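# Press START, then kit the displayed insulators into the tote

## Task

Push the green START button. Then load the gray tote with exactly the insulators the display behind the bins asks for, and nothing more. A half-lit bar means one piece from the matching bin and a fully lit bar means two. The display's windows nearest the bins belong to the bins nearest the display, and its other windows belong to the farther bins. Nothing may rest on or stick up above the tote's rim, and nothing may be left on the arm's mount. Parts count only if they stay put without the robot holding them. Anything the robot is touching at the end must not settle by more than about a fingernail's width once released, or the task fails. Knocking or placing anything off the table also fails the task.

## Robot and tools

Robot: a single six-joint arm with a two-finger parallel gripper. The joints run from the base outward: waist, shoulder, elbow, forearm roll, wrist pitch, wrist roll. A flat block on the wrist juts about 9 cm toward the gripper's -y side and turns with it, so watch its clearance. The mount under the base counts as part of the arm for the controller's clearance check. Loose objects may occasionally get a small nudge from outside.

Frames. Reported positions are in the scene frame, in metres. The origin is on the table directly under the arm base, +z is up, and +y is to the left when facing along +x. Orientation is reported as a quaternion (w,x,y,z). The gripper has its own axes: fingers point along its +z, and they open and close along its x. end_effector_position is the midpoint between the pads, and the fingertips extend 17.5 mm past it. A pure rotation pivots about that point. The printed position can be off, more so at long reach.

A row: every motion argument is a single row of 9 numbers, each from -1 to 1, in this order: dx, dy, dz, rx, ry, rz, position, force_limit, speed. There is one row for the one arm. The first six are an offset, not an absolute pose, expressed in the gripper's own axes. Translation scale: 1.0 = 0.6 m. Rotation scale: 1.0 = 180 degrees. rx, ry, rz form a single rotation vector.

Finger values in a row are absolute settings. position: +1 is fully open (50 mm gap), the pads meet near -0.65, and -1 means close until something stops them. force_limit is the per-pad force: about 20 N at -1, 102 N at 0 and 185 N at +1, with up to ~17% overshoot. speed is the pad closing rate: 20 mm/s at -1, 85 at 0 and 150 at +1. Stopped fingers ignore a new force or speed until position changes by at least 0.01. To soften a grip, open first.

execute_actions(actions): a list of up to 15 actions. Each action is a table of up to 15 rows, one row per 1/30 s step, and the last row is repeated to fill 15 steps. Every row in an action is an offset from the gripper's measured pose when that action began, not from the row before it. For the first action of a call, that start is the last pose reported in the scene. An empty list just returns state and images. The controller clips each step to within 70 mm and 16 degrees of the measured pose, so large offsets need several actions. After an action the arm continues at most to the last clipped pose. Position is favoured over orientation when both cannot be met.

move(target, speed, blocking): target is one row as above, an offset from the pose in the latest result that shows one. The gripper follows a straight path toward it. speed is the top path speed in m/s, from 0.002 to 0.5 (default 0.25), and turning is capped at twice that value in rad/s. The path lasts 0.5 to 10 s, and anything longer stops short. Finger settings are applied at the start. The path does not avoid obstacles, and the real hand can lag, deviate or overshoot speed, especially when the arm is near straight. With blocking=false the result arrives after 0.5 s and the arm keeps going. Use wait(0) to check on it, and note that other motion commands are refused until the move's end is shown, or until you call stop. Results add a "move:" line: done (at rest near target), off_target, moving, held or fault. The line also lists limits: paced means the pose was clipped, and held means a check blocked steps, after which the arm may lurch fast. The distance to target is also given.

wait(seconds): 0 to 10 s. The arm keeps its last command, and a running move continues. stop(): brakes a running move, which needs room to slow down. The fingers are not stopped.

zoom_image(camera, region): camera is cam_low (896x504) or cam_wrist (504x504, fisheye). region is [x0,y0,x1,y1] in image pixels, origin at top-left, at most 504x504. show_instructions(): shows the reference pages, such as the pick-to-light display image. finished_scene(scene): ends the current scene by number, cannot be undone, and reports success.

Result lines: a state line gives the pose, linear velocity in m/s and angular velocity in rad/s. Step readings list end_effector_position at some steps, and HELD marks steps that were held back. "Hand target" is where the controller is currently driving. "pose unreachable" means the clearance check altered or blocked the command. object_status: 0 moving, 1 stopped while opening, 2 stopped while closing (a real grip), 3 at the commanded spot or pads touching (usually empty). A new position resets it to 0 until the fingers settle. Grip opening ≈ (250 - position_measured) × 0.202 mm. After a -1 force grip the status can stay 2 even if the part slips out.

Faults: 144 N of external force anywhere, or a joint reaching its load limit (waist/shoulder 295, elbow 139, wrist joints 39.1 N m, held weight included), freezes the arm for 10 s and discards the rest of the call. MOTOR HOT warns of heating under load, and an OVER-TEMPERATURE FAULT brakes the arm until it cools. The arm is stiff, so commanding even slightly beyond a firm contact, such as the START button, can trigger a fault. Approach slowly and press only a little past the surface.

Avoid dropping, slamming or pushing things hard. Do not knock anything off the table or onto the mount. Release parts fully inside the tote, below the rim, and make sure nothing the gripper touches last will sink once it lets go. Smooth, quick, low-effort motion is preferred.

Each tool is called after "Call:" as name([rows], argument=value, ...), one row to a line, values as JSON.

Reference images:

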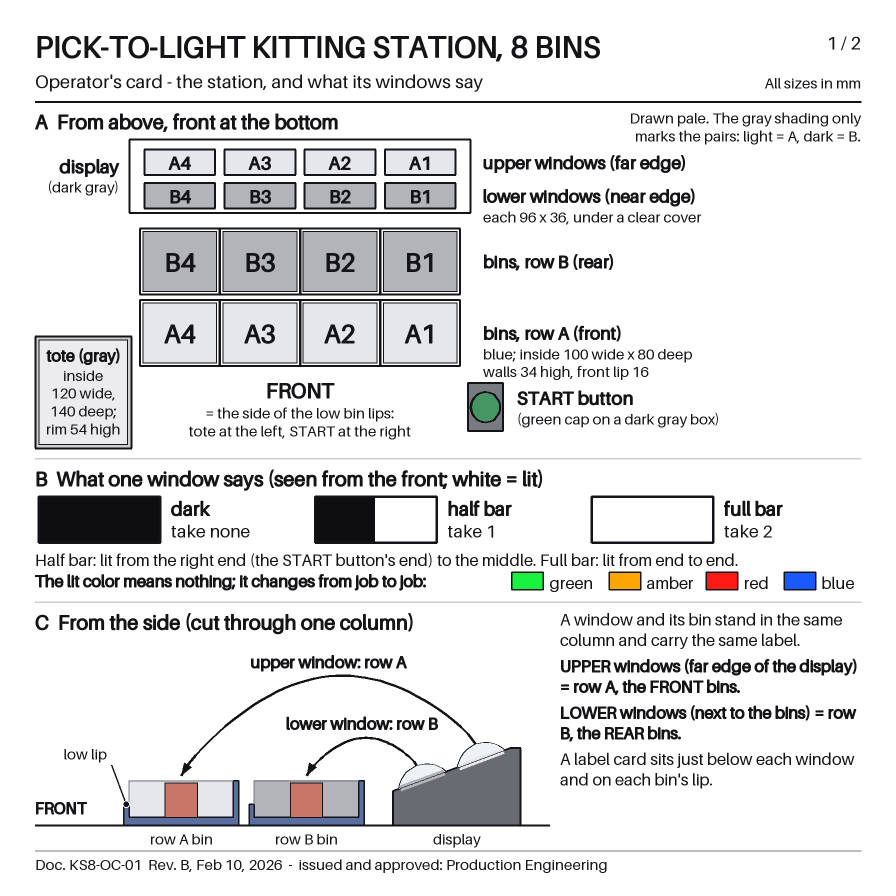

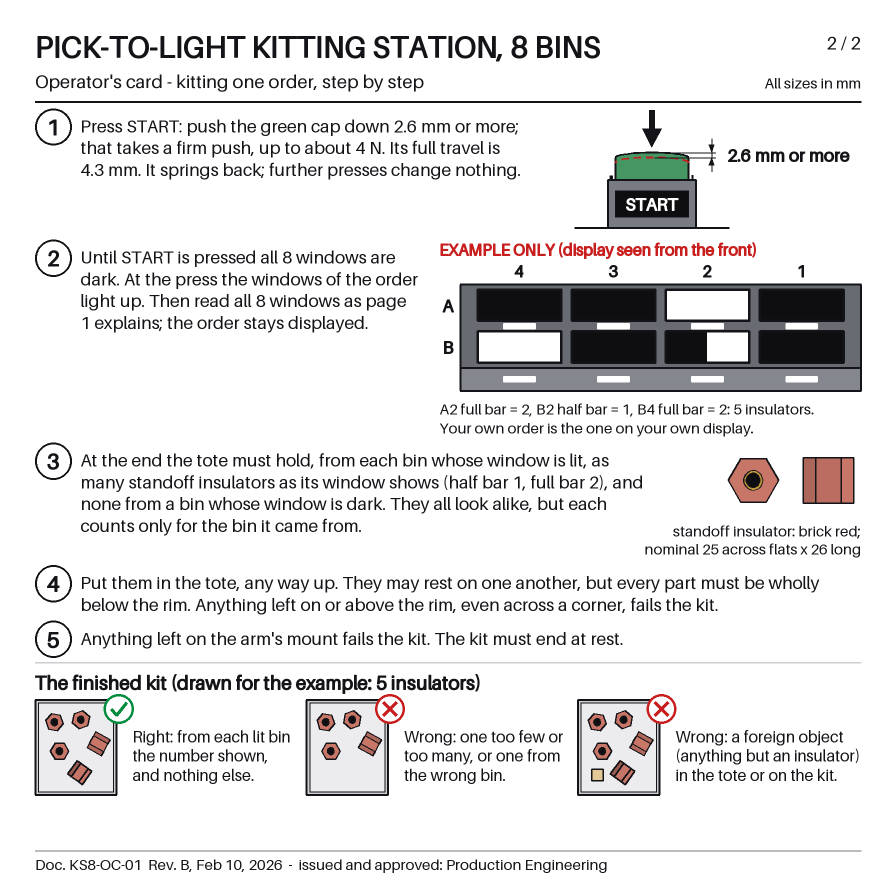

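## Session

Call:
execute_actions(actions=[])

Scene clock: 0.00 s.
end_effector_position=(+0.9151, -0.3476, +0.1806) position_measured=3 object_status=3 end_effector_quat_wxyz=(+0.476, -0.293, +0.675, +0.482) end_effector_velocity=(-0.000, -0.000, -0.000) end_effector_angular_velocity=(-0.000, +0.000, +0.000)
Joint positions: [-0.727  1.056  1.124  1.3    1.787  2.858]
Joint velocities: [-0.    -0.     0.    -0.001  0.     0.   ]
Hand target: +0.915, -0.348, +0.181; +0.476, -0.293, +0.675, +0.482

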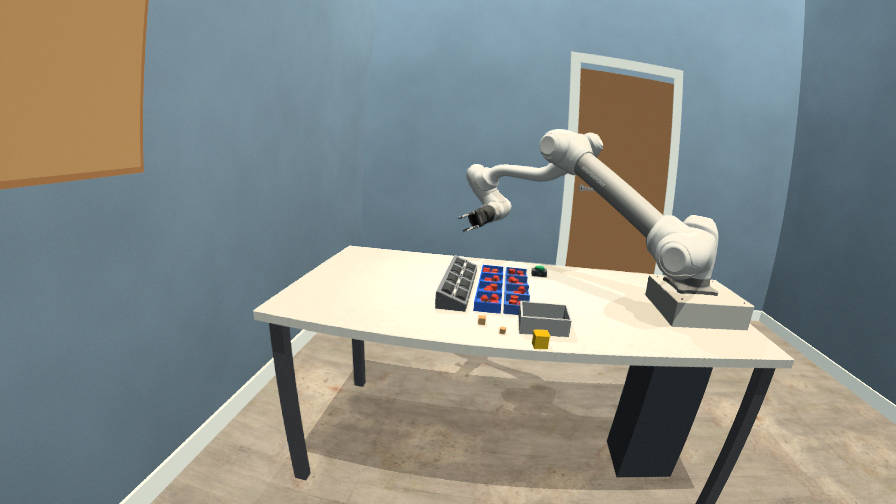

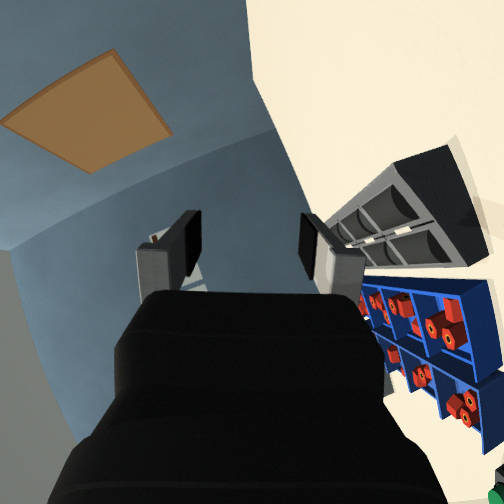

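Call:
zoom_image(camera="cam_low", region=[400, 230, 640, 365])

Call:
move(target=[-0.2095, 0.5229, 0.258, 0.003, 0.4833, -0.1927, 1, -0.5, 0.5], speed=0.3)

Region (400, 230, 640, 365) of cam_low's 896x504 image, scaled by 2.100, with more detail than that image has; it fills the top 284 rows of this view, and the rest is white.

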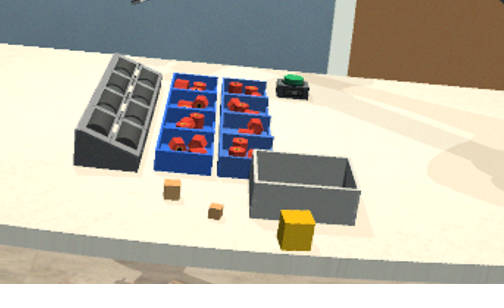

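Scene clock: 28.07 s.
end_effector_position=(+0.7498, -0.0976, +0.3997) position_measured=3 object_status=3 end_effector_quat_wxyz=(+0.001, +0.707, -0.707, +0.000) end_effector_velocity=(-0.001, +0.000, +0.001) end_effector_angular_velocity=(+0.000, +0.002, +0.000)
Joint positions: [-0.194  0.297  1.501 -0.014  1.336  2.975]
Joint velocities: [-0.    -0.001 -0.     0.     0.003 -0.001]
Hand target: +0.750, -0.098, +0.400; +0.001, +0.707, -0.707, +0.000
Off the commanded pose: 0.001 m, 0 deg.
move: done

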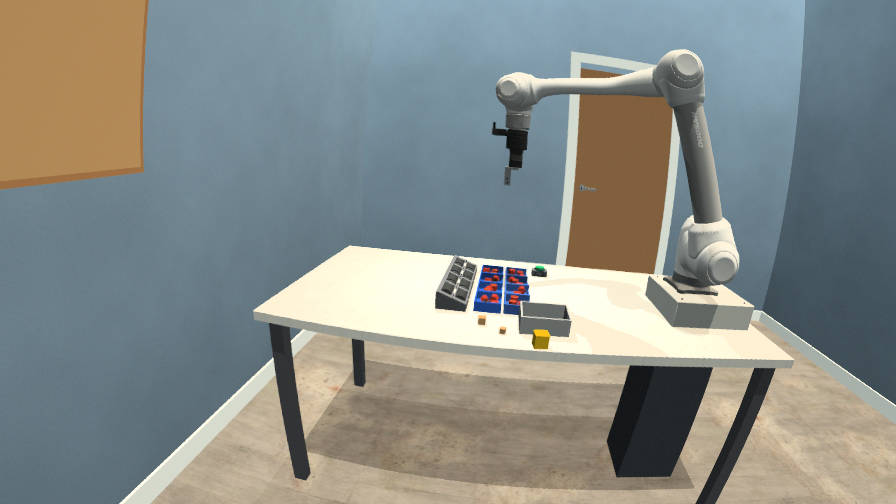

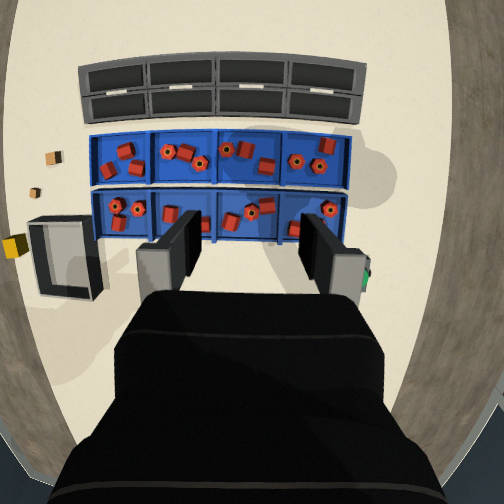

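Call:
zoom_image(camera="cam_wrist", region=[0, 40, 400, 310])

Region (0, 40, 400, 310) of cam_wrist's 504x504 image, scaled by 1.260, with more detail than that image has; it fills the top 340 rows of this view, and the rest is white.

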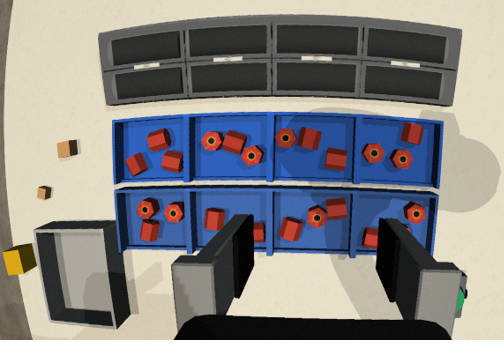

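Call:
move(target=[0, 0, 0.25, 0, 0, 0, 1, -0.5, 0.5], speed=0.3)

Scene clock: 53.40 s.
end_effector_position=(+0.7499, -0.0978, +0.2499) position_measured=3 object_status=3 end_effector_quat_wxyz=(+0.001, +0.707, -0.707, +0.000) end_effector_velocity=(-0.000, -0.000, -0.001) end_effector_angular_velocity=(-0.000, +0.002, -0.001)
Joint positions: [-0.197  0.382  1.668 -0.015  1.083  2.976]
Joint velocities: [ 0.     0.001  0.001 -0.001 -0.     0.002]
Hand target: +0.750, -0.098, +0.250; +0.001, +0.707, -0.707, +0.000
Off the commanded pose: 0.000 m, 0 deg.
move: done

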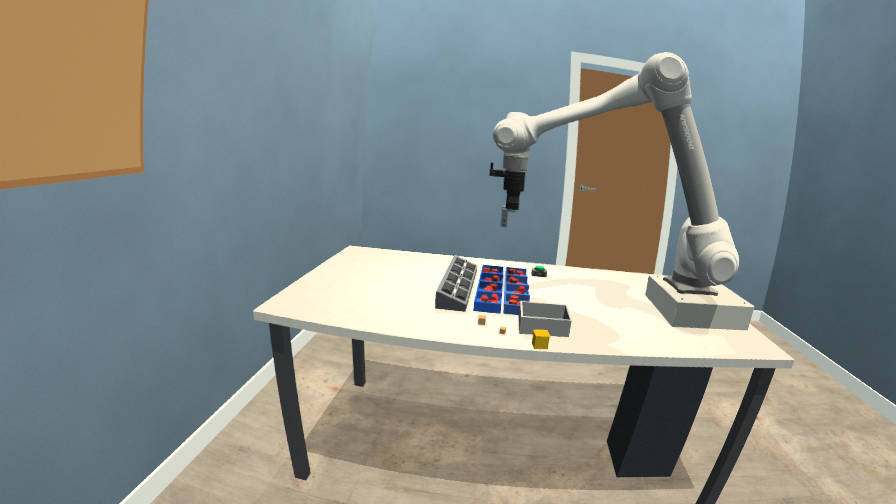

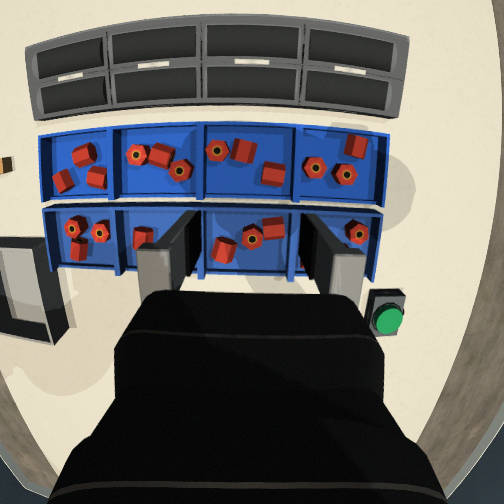

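Call:
zoom_image(camera="cam_wrist", region=[120, 190, 420, 350])

Region (120, 190, 420, 350) of cam_wrist's 504x504 image, scaled by 1.680, with more detail than that image has; it fills the top 269 rows of this view, and the rest is white.

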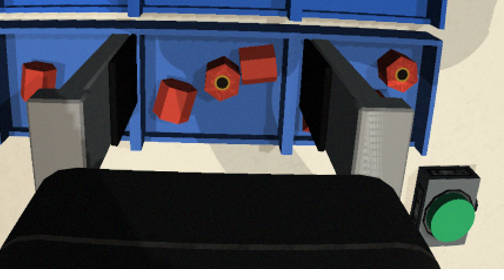

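Call:
move(target=[0.311, 0.3167, 0.2, 0, 0, 0, -1, -0.5, 0.5], speed=0.3)

Scene clock: 84.83 s.
end_effector_position=(+0.5599, -0.2839, +0.1300) position_measured=252 object_status=3 end_effector_quat_wxyz=(+0.000, +0.707, -0.707, -0.000) end_effector_velocity=(-0.000, -0.000, -0.000) end_effector_angular_velocity=(-0.001, -0.000, -0.001)
Joint positions: [-0.564  0.326  2.013 -0.012  0.79   2.61 ]
Joint velocities: [ 0.     0.     0.    -0.001 -0.001  0.001]
Hand target: +0.560, -0.284, +0.130; +0.000, +0.707, -0.707, -0.000
Off the commanded pose: 0.001 m, 0 deg.
move: done

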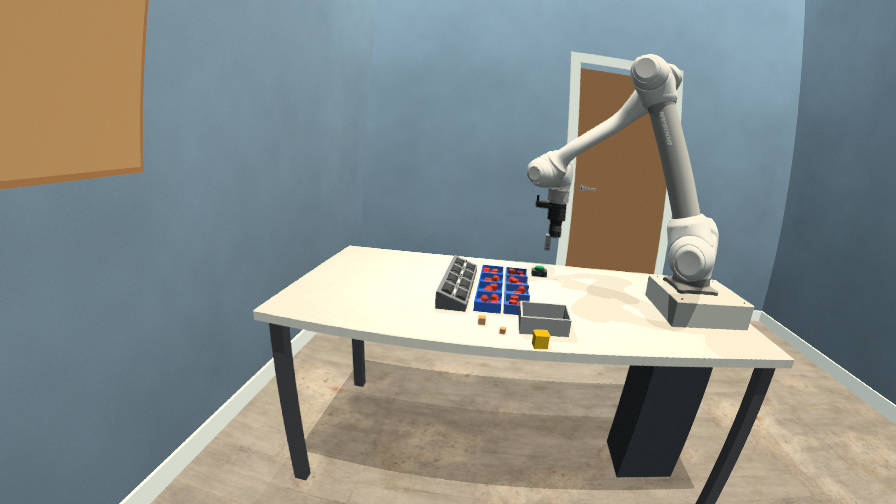

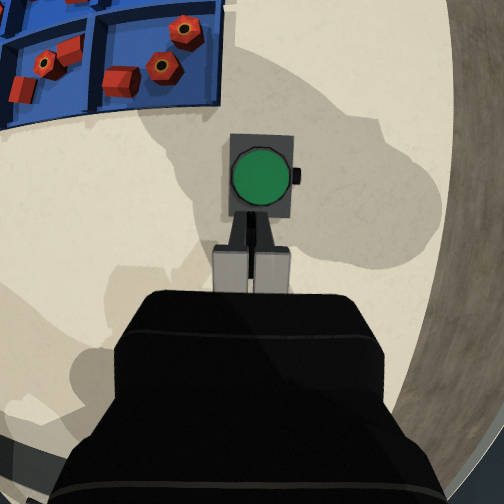

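Call:
move(target=[0.0125, -0.0342, 0.1033, 0, 0, 0, -1, -0.5, 0.5], speed=0.12)

Call:
zoom_image(camera="cam_low", region=[500, 220, 600, 290])

Scene clock: 95.60 s.
end_effector_position=(+0.5805, -0.2915, +0.0682) position_measured=252 object_status=3 end_effector_quat_wxyz=(+0.000, +0.707, -0.707, +0.000) end_effector_velocity=(-0.000, +0.001, -0.001) end_effector_angular_velocity=(+0.002, +0.002, -0.001)
Joint positions: [-0.558  0.434  2.002 -0.013  0.694  2.618]
Joint velocities: [ 0.     0.001 -0.     0.001  0.002  0.   ]
Hand target: +0.580, -0.291, +0.068; +0.000, +0.707, -0.707, -0.000
Off the commanded pose: 0.000 m, 0 deg.
move: done

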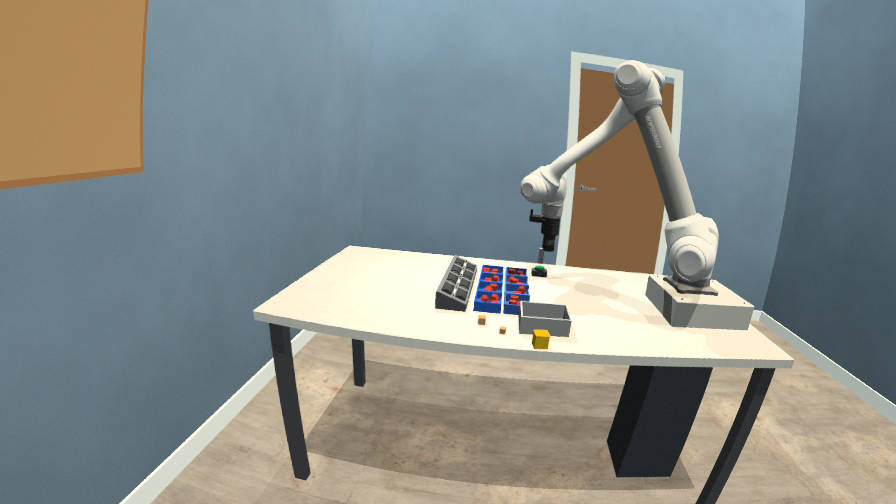

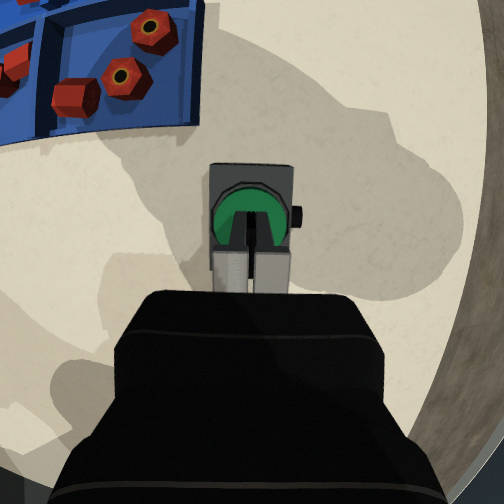

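Region (500, 220, 600, 290) of cam_low's 896x504 image, scaled by 5.040, with more detail than that image has; it fills the top 353 rows of this view, and the rest is white.

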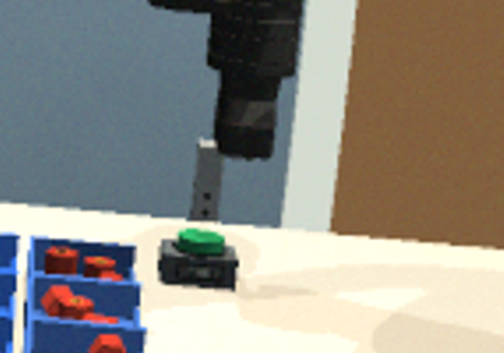

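Call:
move(target=[0, 0, 0.0137, 0, 0, 0, -1, -0.5, 0.5], speed=0.02)

Call:
zoom_image(camera="cam_low", region=[510, 240, 570, 285])

Scene clock: 104.10 s.
end_effector_position=(+0.5805, -0.2914, +0.0600) position_measured=252 object_status=3 end_effector_quat_wxyz=(+0.000, +0.707, -0.707, +0.000) end_effector_velocity=(-0.000, -0.000, -0.000) end_effector_angular_velocity=(+0.000, +0.001, -0.001)
Joint positions: [-0.558  0.445  2.005 -0.014  0.679  2.618]
Joint velocities: [-0.     0.     0.    -0.001  0.001  0.001]
Hand target: +0.581, -0.291, +0.060; +0.000, +0.707, -0.707, +0.000
Off the commanded pose: 0.000 m, 0 deg.
move: done

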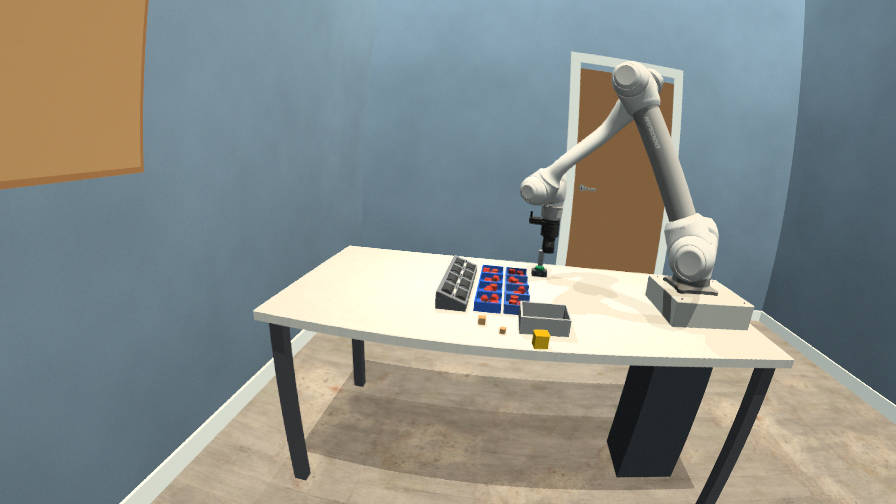

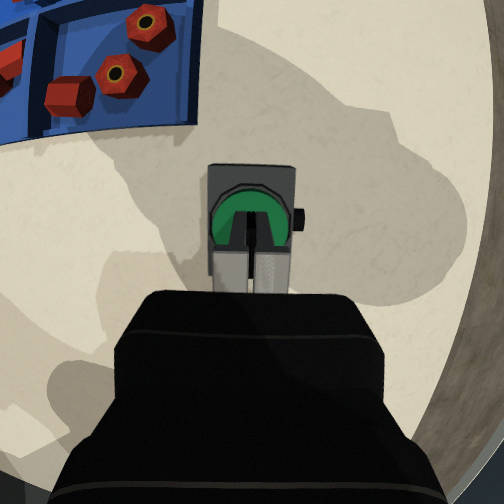

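Region (510, 240, 570, 285) of cam_low's 896x504 image, scaled by 8.400, with more detail than that image has; it fills the top 378 rows of this view, and the rest is white.

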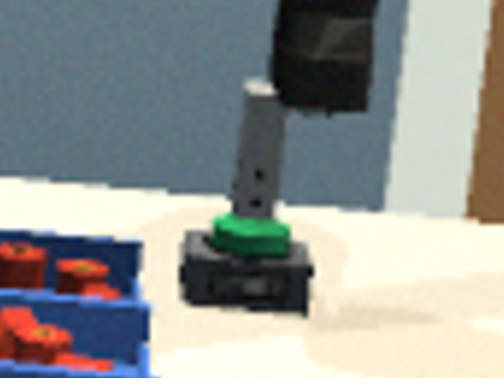

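Call:
move(target=[0, 0, 0.0075, 0, 0, 0, -1, -0.5, 0.5], speed=0.01)

Call:
zoom_image(camera="cam_low", region=[510, 240, 570, 285])

Scene clock: 109.53 s.
end_effector_position=(+0.5805, -0.2914, +0.0555) position_measured=252 object_status=3 end_effector_quat_wxyz=(+0.000, +0.707, -0.707, +0.000) end_effector_velocity=(-0.000, +0.000, +0.000) end_effector_angular_velocity=(+0.002, +0.001, -0.002)
Joint positions: [-0.558  0.451  2.007 -0.014  0.671  2.618]
Joint velocities: [-0.    -0.     0.     0.001  0.002  0.001]
Hand target: +0.581, -0.291, +0.056; +0.000, +0.707, -0.707, +0.000
Off the commanded pose: 0.000 m, 0 deg.
move: done

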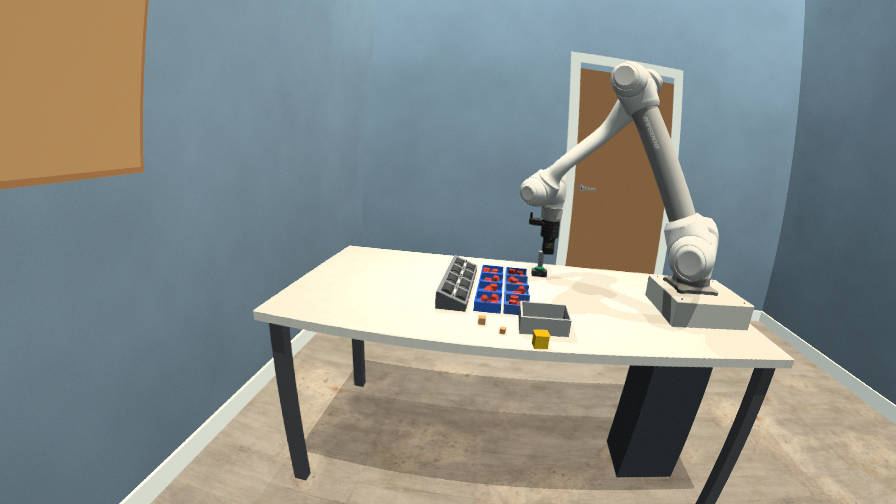

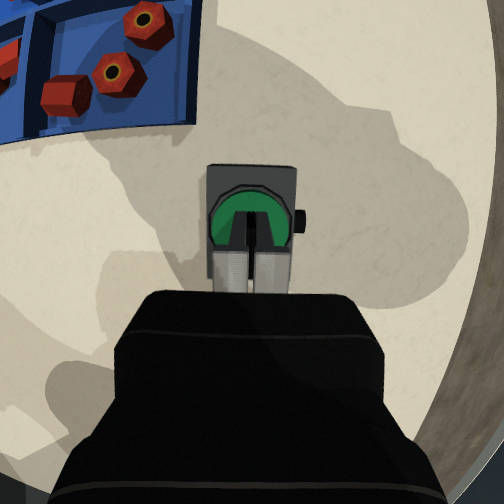

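Region (510, 240, 570, 285) of cam_low's 896x504 image, scaled by 8.400, with more detail than that image has; it fills the top 378 rows of this view, and the rest is white.

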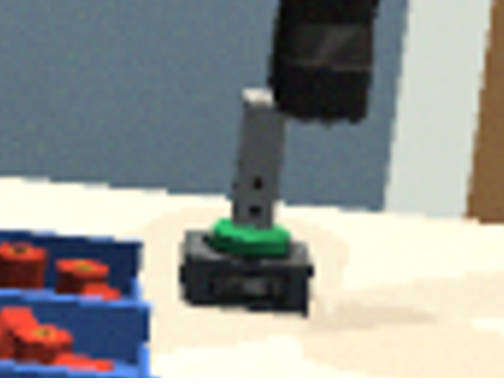

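Call:
move(target=[0, 0, 0.002, 0, 0, 0, -1, -0.5, 0.5], speed=0.005)

Scene clock: 112.03 s.
end_effector_position=(+0.5806, -0.2914, +0.0543) position_measured=252 object_status=3 end_effector_quat_wxyz=(+0.000, +0.707, -0.707, +0.000) end_effector_velocity=(+0.000, +0.000, +0.000) end_effector_angular_velocity=(+0.001, -0.001, -0.001)
Joint positions: [-0.558  0.453  2.008 -0.014  0.669  2.618]
Joint velocities: [ 0.    -0.     0.     0.001  0.    -0.   ]
Hand target: +0.581, -0.291, +0.054; +0.000, +0.707, -0.707, +0.000
Off the commanded pose: 0.000 m, 0 deg.
move: done

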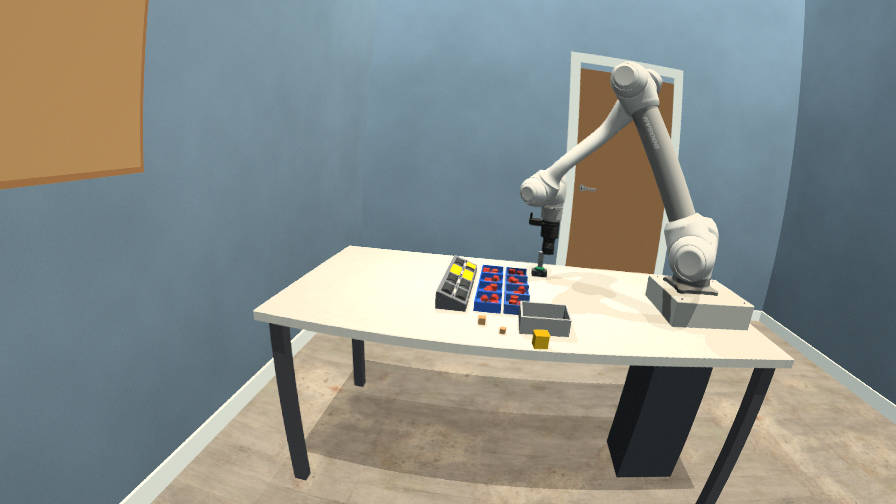

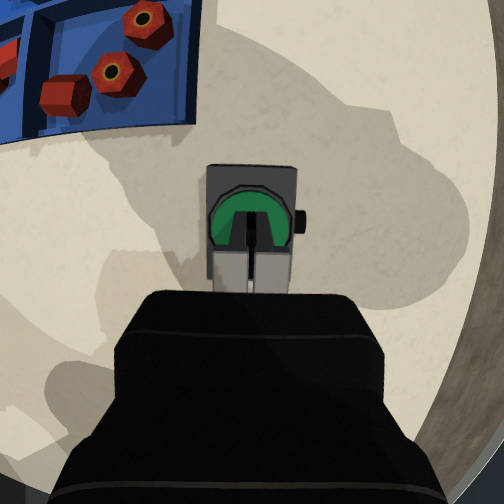

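Call:
move(target=[-0.3067, -0.2823, -0.3262, 0, 0, 0, 1, -0.5, 0.5], speed=0.3)

Scene clock: 122.17 s.
end_effector_position=(+0.7498, -0.1078, +0.2498) position_measured=3 object_status=3 end_effector_quat_wxyz=(+0.001, +0.707, -0.707, +0.000) end_effector_velocity=(+0.001, -0.000, +0.000) end_effector_angular_velocity=(-0.001, -0.001, +0.000)
Joint positions: [-0.21   0.384  1.666 -0.015  1.084  2.962]
Joint velocities: [-0.    -0.    -0.001 -0.001 -0.001 -0.   ]
Hand target: +0.750, -0.108, +0.250; +0.001, +0.707, -0.707, +0.000
Off the commanded pose: 0.001 m, 0 deg.
move: done

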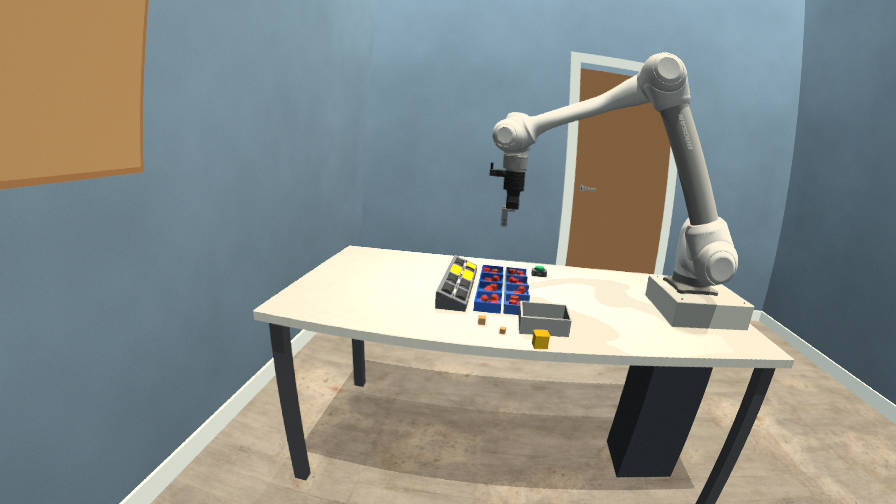

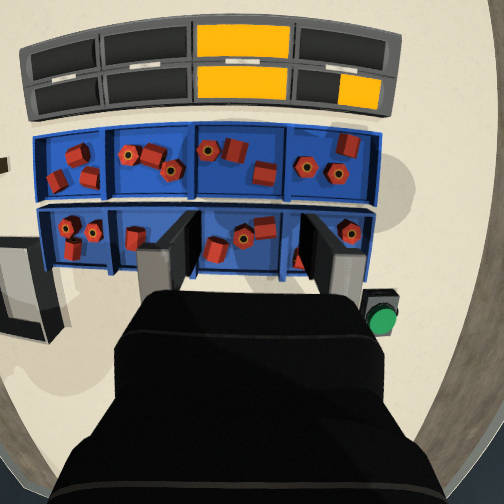

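Call:
zoom_image(camera="cam_wrist", region=[180, 110, 400, 290])

Region (180, 110, 400, 290) of cam_wrist's 504x504 image, scaled by 2.291, with more detail than that image has; it fills the top 412 rows of this view, and the rest is white.

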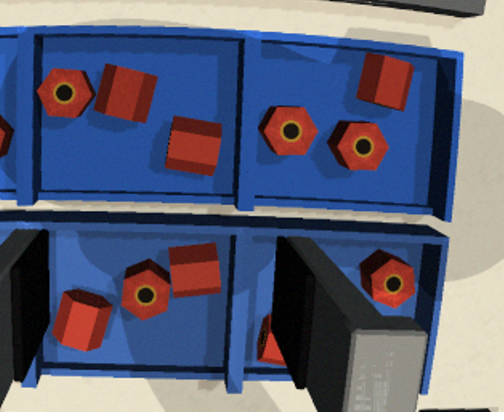

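Call:
move(target=[0.1095, -0.0338, 0.25, 0, 0, -0.5, 0.55, -0.5, 0.5], speed=0.4)

Scene clock: 193.77 s.
end_effector_position=(+0.7702, -0.1736, +0.1002) position_measured=70 object_status=3 end_effector_quat_wxyz=(+0.001, +1.000, -0.000, -0.000) end_effector_velocity=(-0.000, +0.000, -0.000) end_effector_angular_velocity=(+0.003, +0.001, -0.003)
Joint positions: [-0.315  0.6    1.631 -0.015  0.902  1.29 ]
Joint velocities: [-0.     0.    -0.     0.003  0.002  0.001]
Hand target: +0.770, -0.174, +0.100; +0.001, +1.000, -0.000, -0.000
Off the commanded pose: 0.000 m, 0 deg.
move: done

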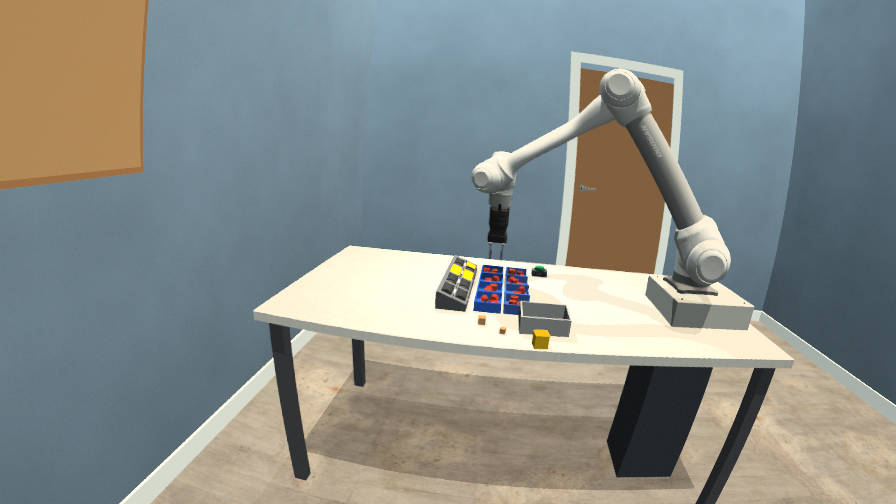

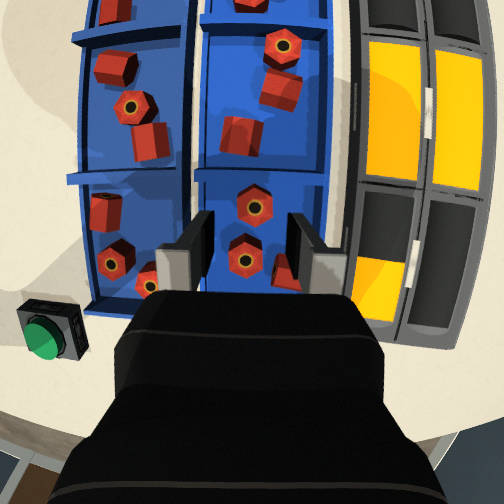

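Call:
zoom_image(camera="cam_wrist", region=[60, 0, 350, 300])

Region (60, 0, 350, 300) of cam_wrist's 504x504 image, scaled by 1.680, with more detail than that image has; it fills the left 487 columns of this view, and the rest is white.

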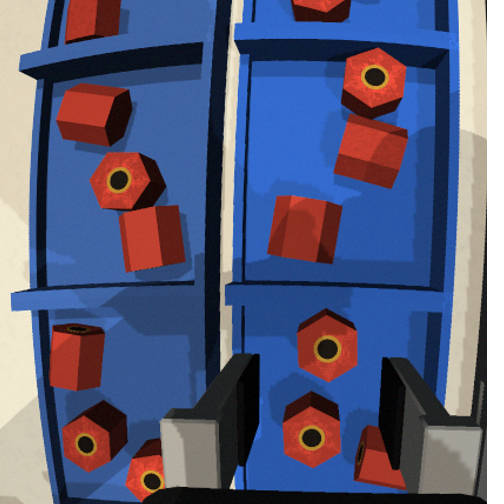

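Call:
move(target=[0.0045, -0.0017, 0.1203, 0, 0, 0, 0.55, -0.5, 0.5], speed=0.1)

Scene clock: 206.73 s.
end_effector_position=(+0.7729, -0.1726, +0.0280) position_measured=70 object_status=3 end_effector_quat_wxyz=(+0.001, +1.000, -0.000, -0.000) end_effector_velocity=(+0.000, +0.000, -0.000) end_effector_angular_velocity=(+0.001, -0.000, -0.001)
Joint positions: [-0.313  0.68   1.651 -0.017  0.801  1.293]
Joint velocities: [0.    0.    0.    0.002 0.    0.   ]
Hand target: +0.773, -0.173, +0.028; +0.001, +1.000, -0.000, -0.000
Off the commanded pose: 0.000 m, 0 deg.
move: done

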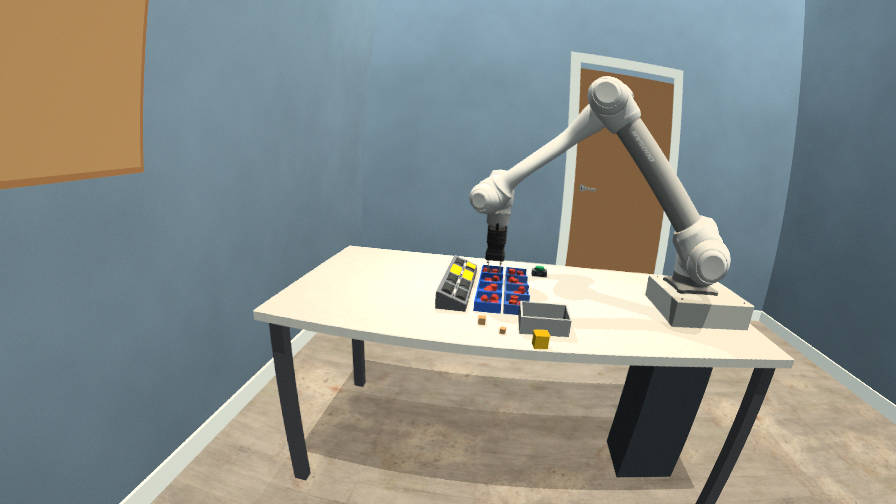

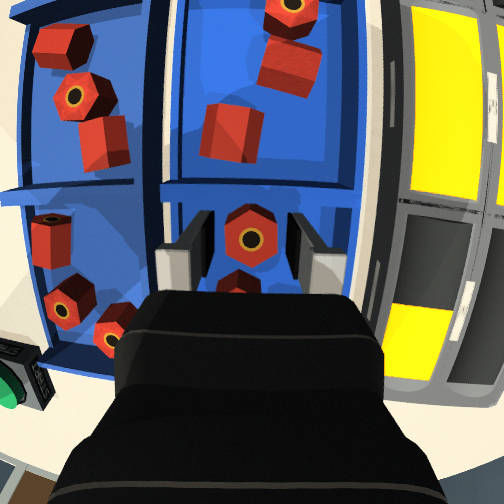

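Call:
execute_actions([
  [[0,0,0,0,0,0,-1,-0.6,0]],
])

Scene clock: 217.83 s.
end_effector_position=(+0.7730, -0.1726, +0.0280) position_measured=136 object_status=2 end_effector_quat_wxyz=(+0.001, +1.000, -0.000, -0.000) end_effector_velocity=(+0.000, -0.000, +0.000) end_effector_angular_velocity=(-0.000, -0.000, -0.001)
Joint positions: [-0.313  0.68   1.651 -0.017  0.801  1.293]
Joint velocities: [-0.    -0.    -0.    -0.    -0.     0.001]
Hand target: +0.773, -0.173, +0.028; +0.001, +1.000, -0.000, -0.000
Off the commanded pose: 0.000 m, 0 deg.
Step readings (end_effector_position):
0: (+0.7730, -0.1726, +0.0280)
1: (+0.7730, -0.1726, +0.0280)
2: (+0.7730, -0.1726, +0.0280)
4: (+0.7730, -0.1726, +0.0280)
8: (+0.7730, -0.1726, +0.0280)
15: end_effector_position above

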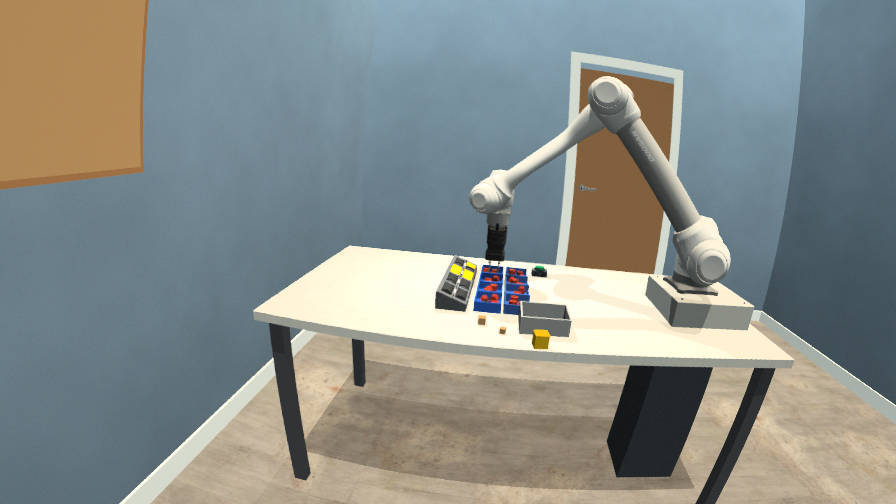

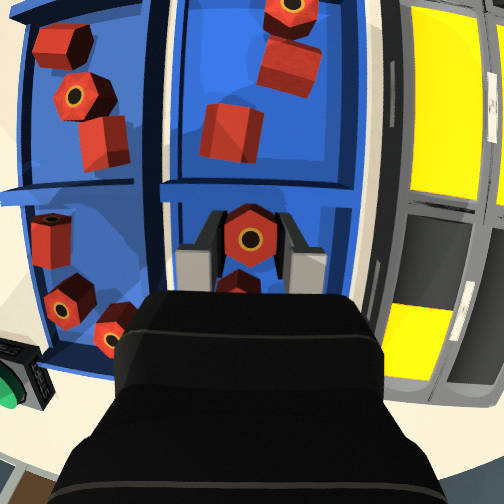

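Call:
move(target=[0, 0, -0.1, 0, 0, 0, -1, -0.6, 0], speed=0.15)

Call:
move(target=[-0.2633, -0.6543, -0.07, 0, 0, 0, -1, -0.6, 0], speed=0.35)

Scene clock: 222.30 s.
end_effector_position=(+0.7729, -0.1726, +0.0879) position_measured=136 object_status=2 end_effector_quat_wxyz=(+0.001, +1.000, -0.000, -0.000) end_effector_velocity=(+0.000, -0.000, +0.001) end_effector_angular_velocity=(-0.001, +0.000, -0.001)
Joint positions: [-0.313  0.615  1.631 -0.015  0.886  1.292]
Joint velocities: [ 0.    -0.001 -0.    -0.002  0.001  0.002]
Hand target: +0.773, -0.173, +0.088; +0.001, +1.000, -0.000, -0.000
Off the commanded pose: 0.000 m, 0 deg.
move: done

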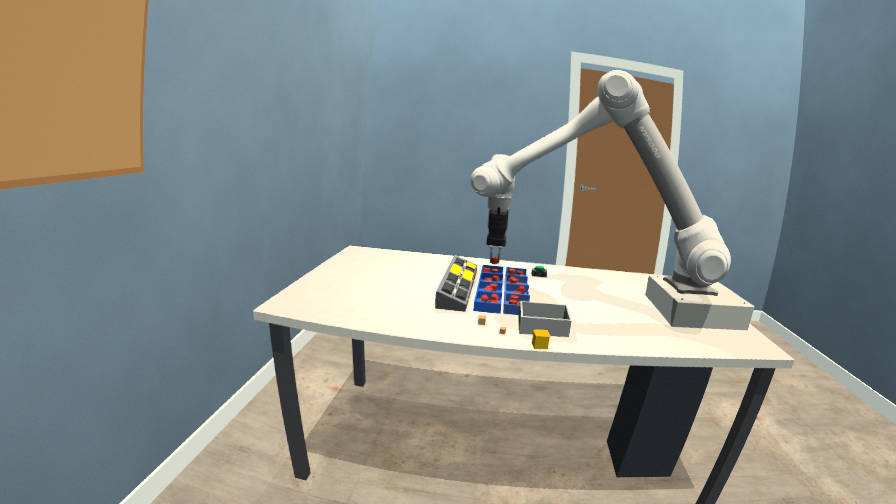

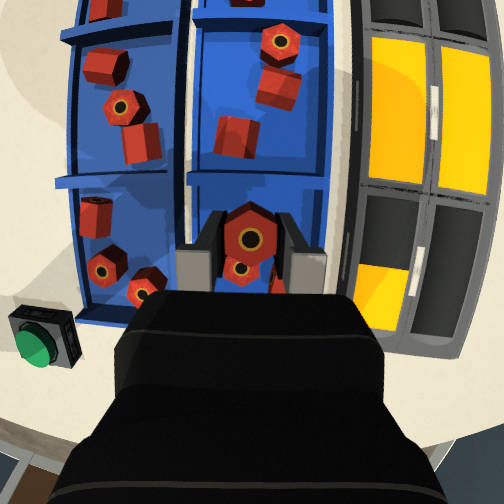

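Scene clock: 223.97 s.
end_effector_position=(+0.6151, +0.2195, +0.1291) position_measured=136 object_status=2 end_effector_quat_wxyz=(+0.001, +1.000, -0.000, -0.000) end_effector_velocity=(+0.001, +0.000, +0.001) end_effector_angular_velocity=(-0.000, -0.000, +0.001)
Joint positions: [ 0.238  0.389  1.933 -0.023  0.818  1.848]
Joint velocities: [ 0.    -0.    -0.001 -0.001  0.001 -0.   ]
Hand target: +0.615, +0.220, +0.129; +0.001, +1.000, -0.000, -0.000
Off the commanded pose: 0.001 m, 0 deg.
move: done

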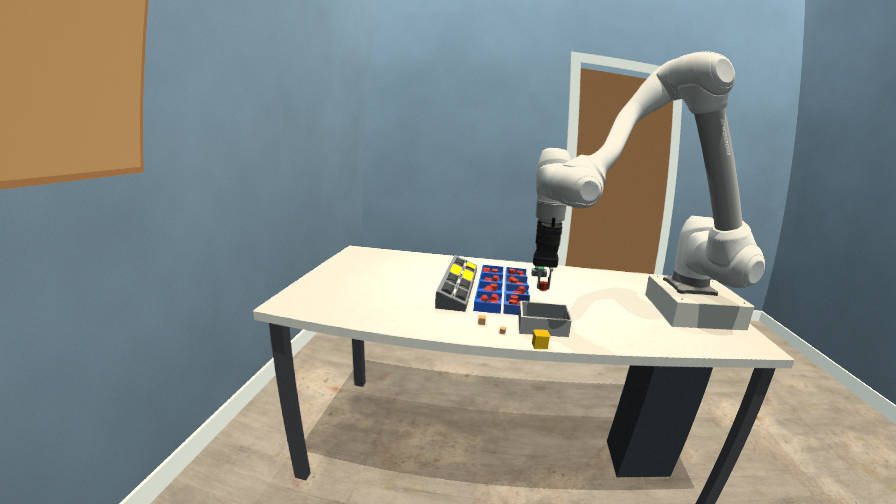

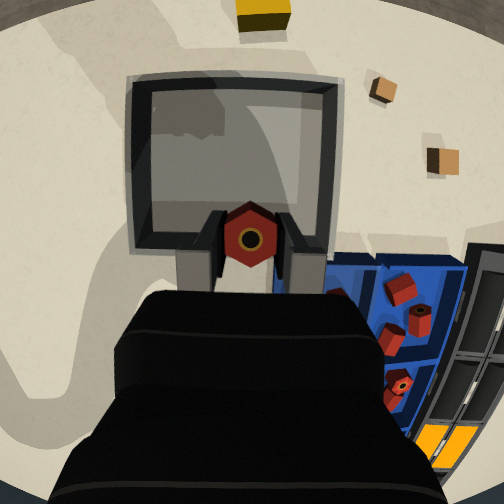

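Call:
move(target=[-0.0752, -0.1092, 0.1643, 0, 0, 0, -1, -0.6, 0], speed=0.12)

Call:
zoom_image(camera="cam_low", region=[490, 250, 610, 350])

Scene clock: 244.13 s.
end_effector_position=(+0.5703, +0.2848, +0.0305) position_measured=136 object_status=2 end_effector_quat_wxyz=(+0.001, +1.000, -0.000, -0.000) end_effector_velocity=(-0.000, +0.000, -0.000) end_effector_angular_velocity=(-0.001, -0.000, +0.001)
Joint positions: [ 0.356  0.499  2.013 -0.029  0.63   1.974]
Joint velocities: [ 0.001  0.001  0.    -0.001 -0.001  0.   ]
Hand target: +0.570, +0.285, +0.030; +0.001, +1.000, -0.000, -0.000
Off the commanded pose: 0.000 m, 0 deg.
move: done

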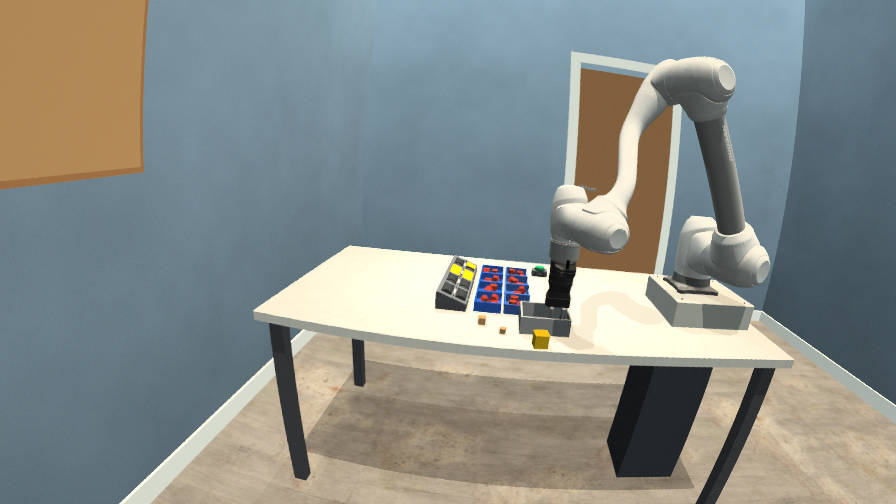

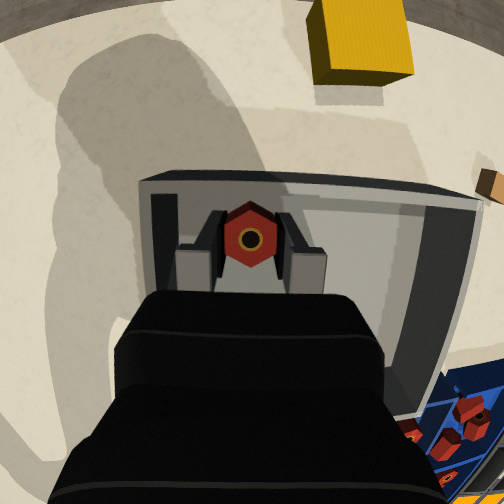

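Region (490, 250, 610, 350) of cam_low's 896x504 image, scaled by 4.200, with more detail than that image has.

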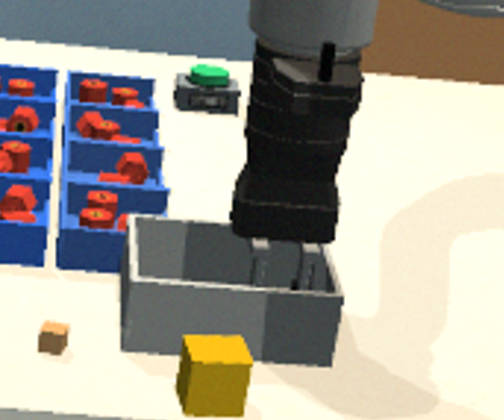

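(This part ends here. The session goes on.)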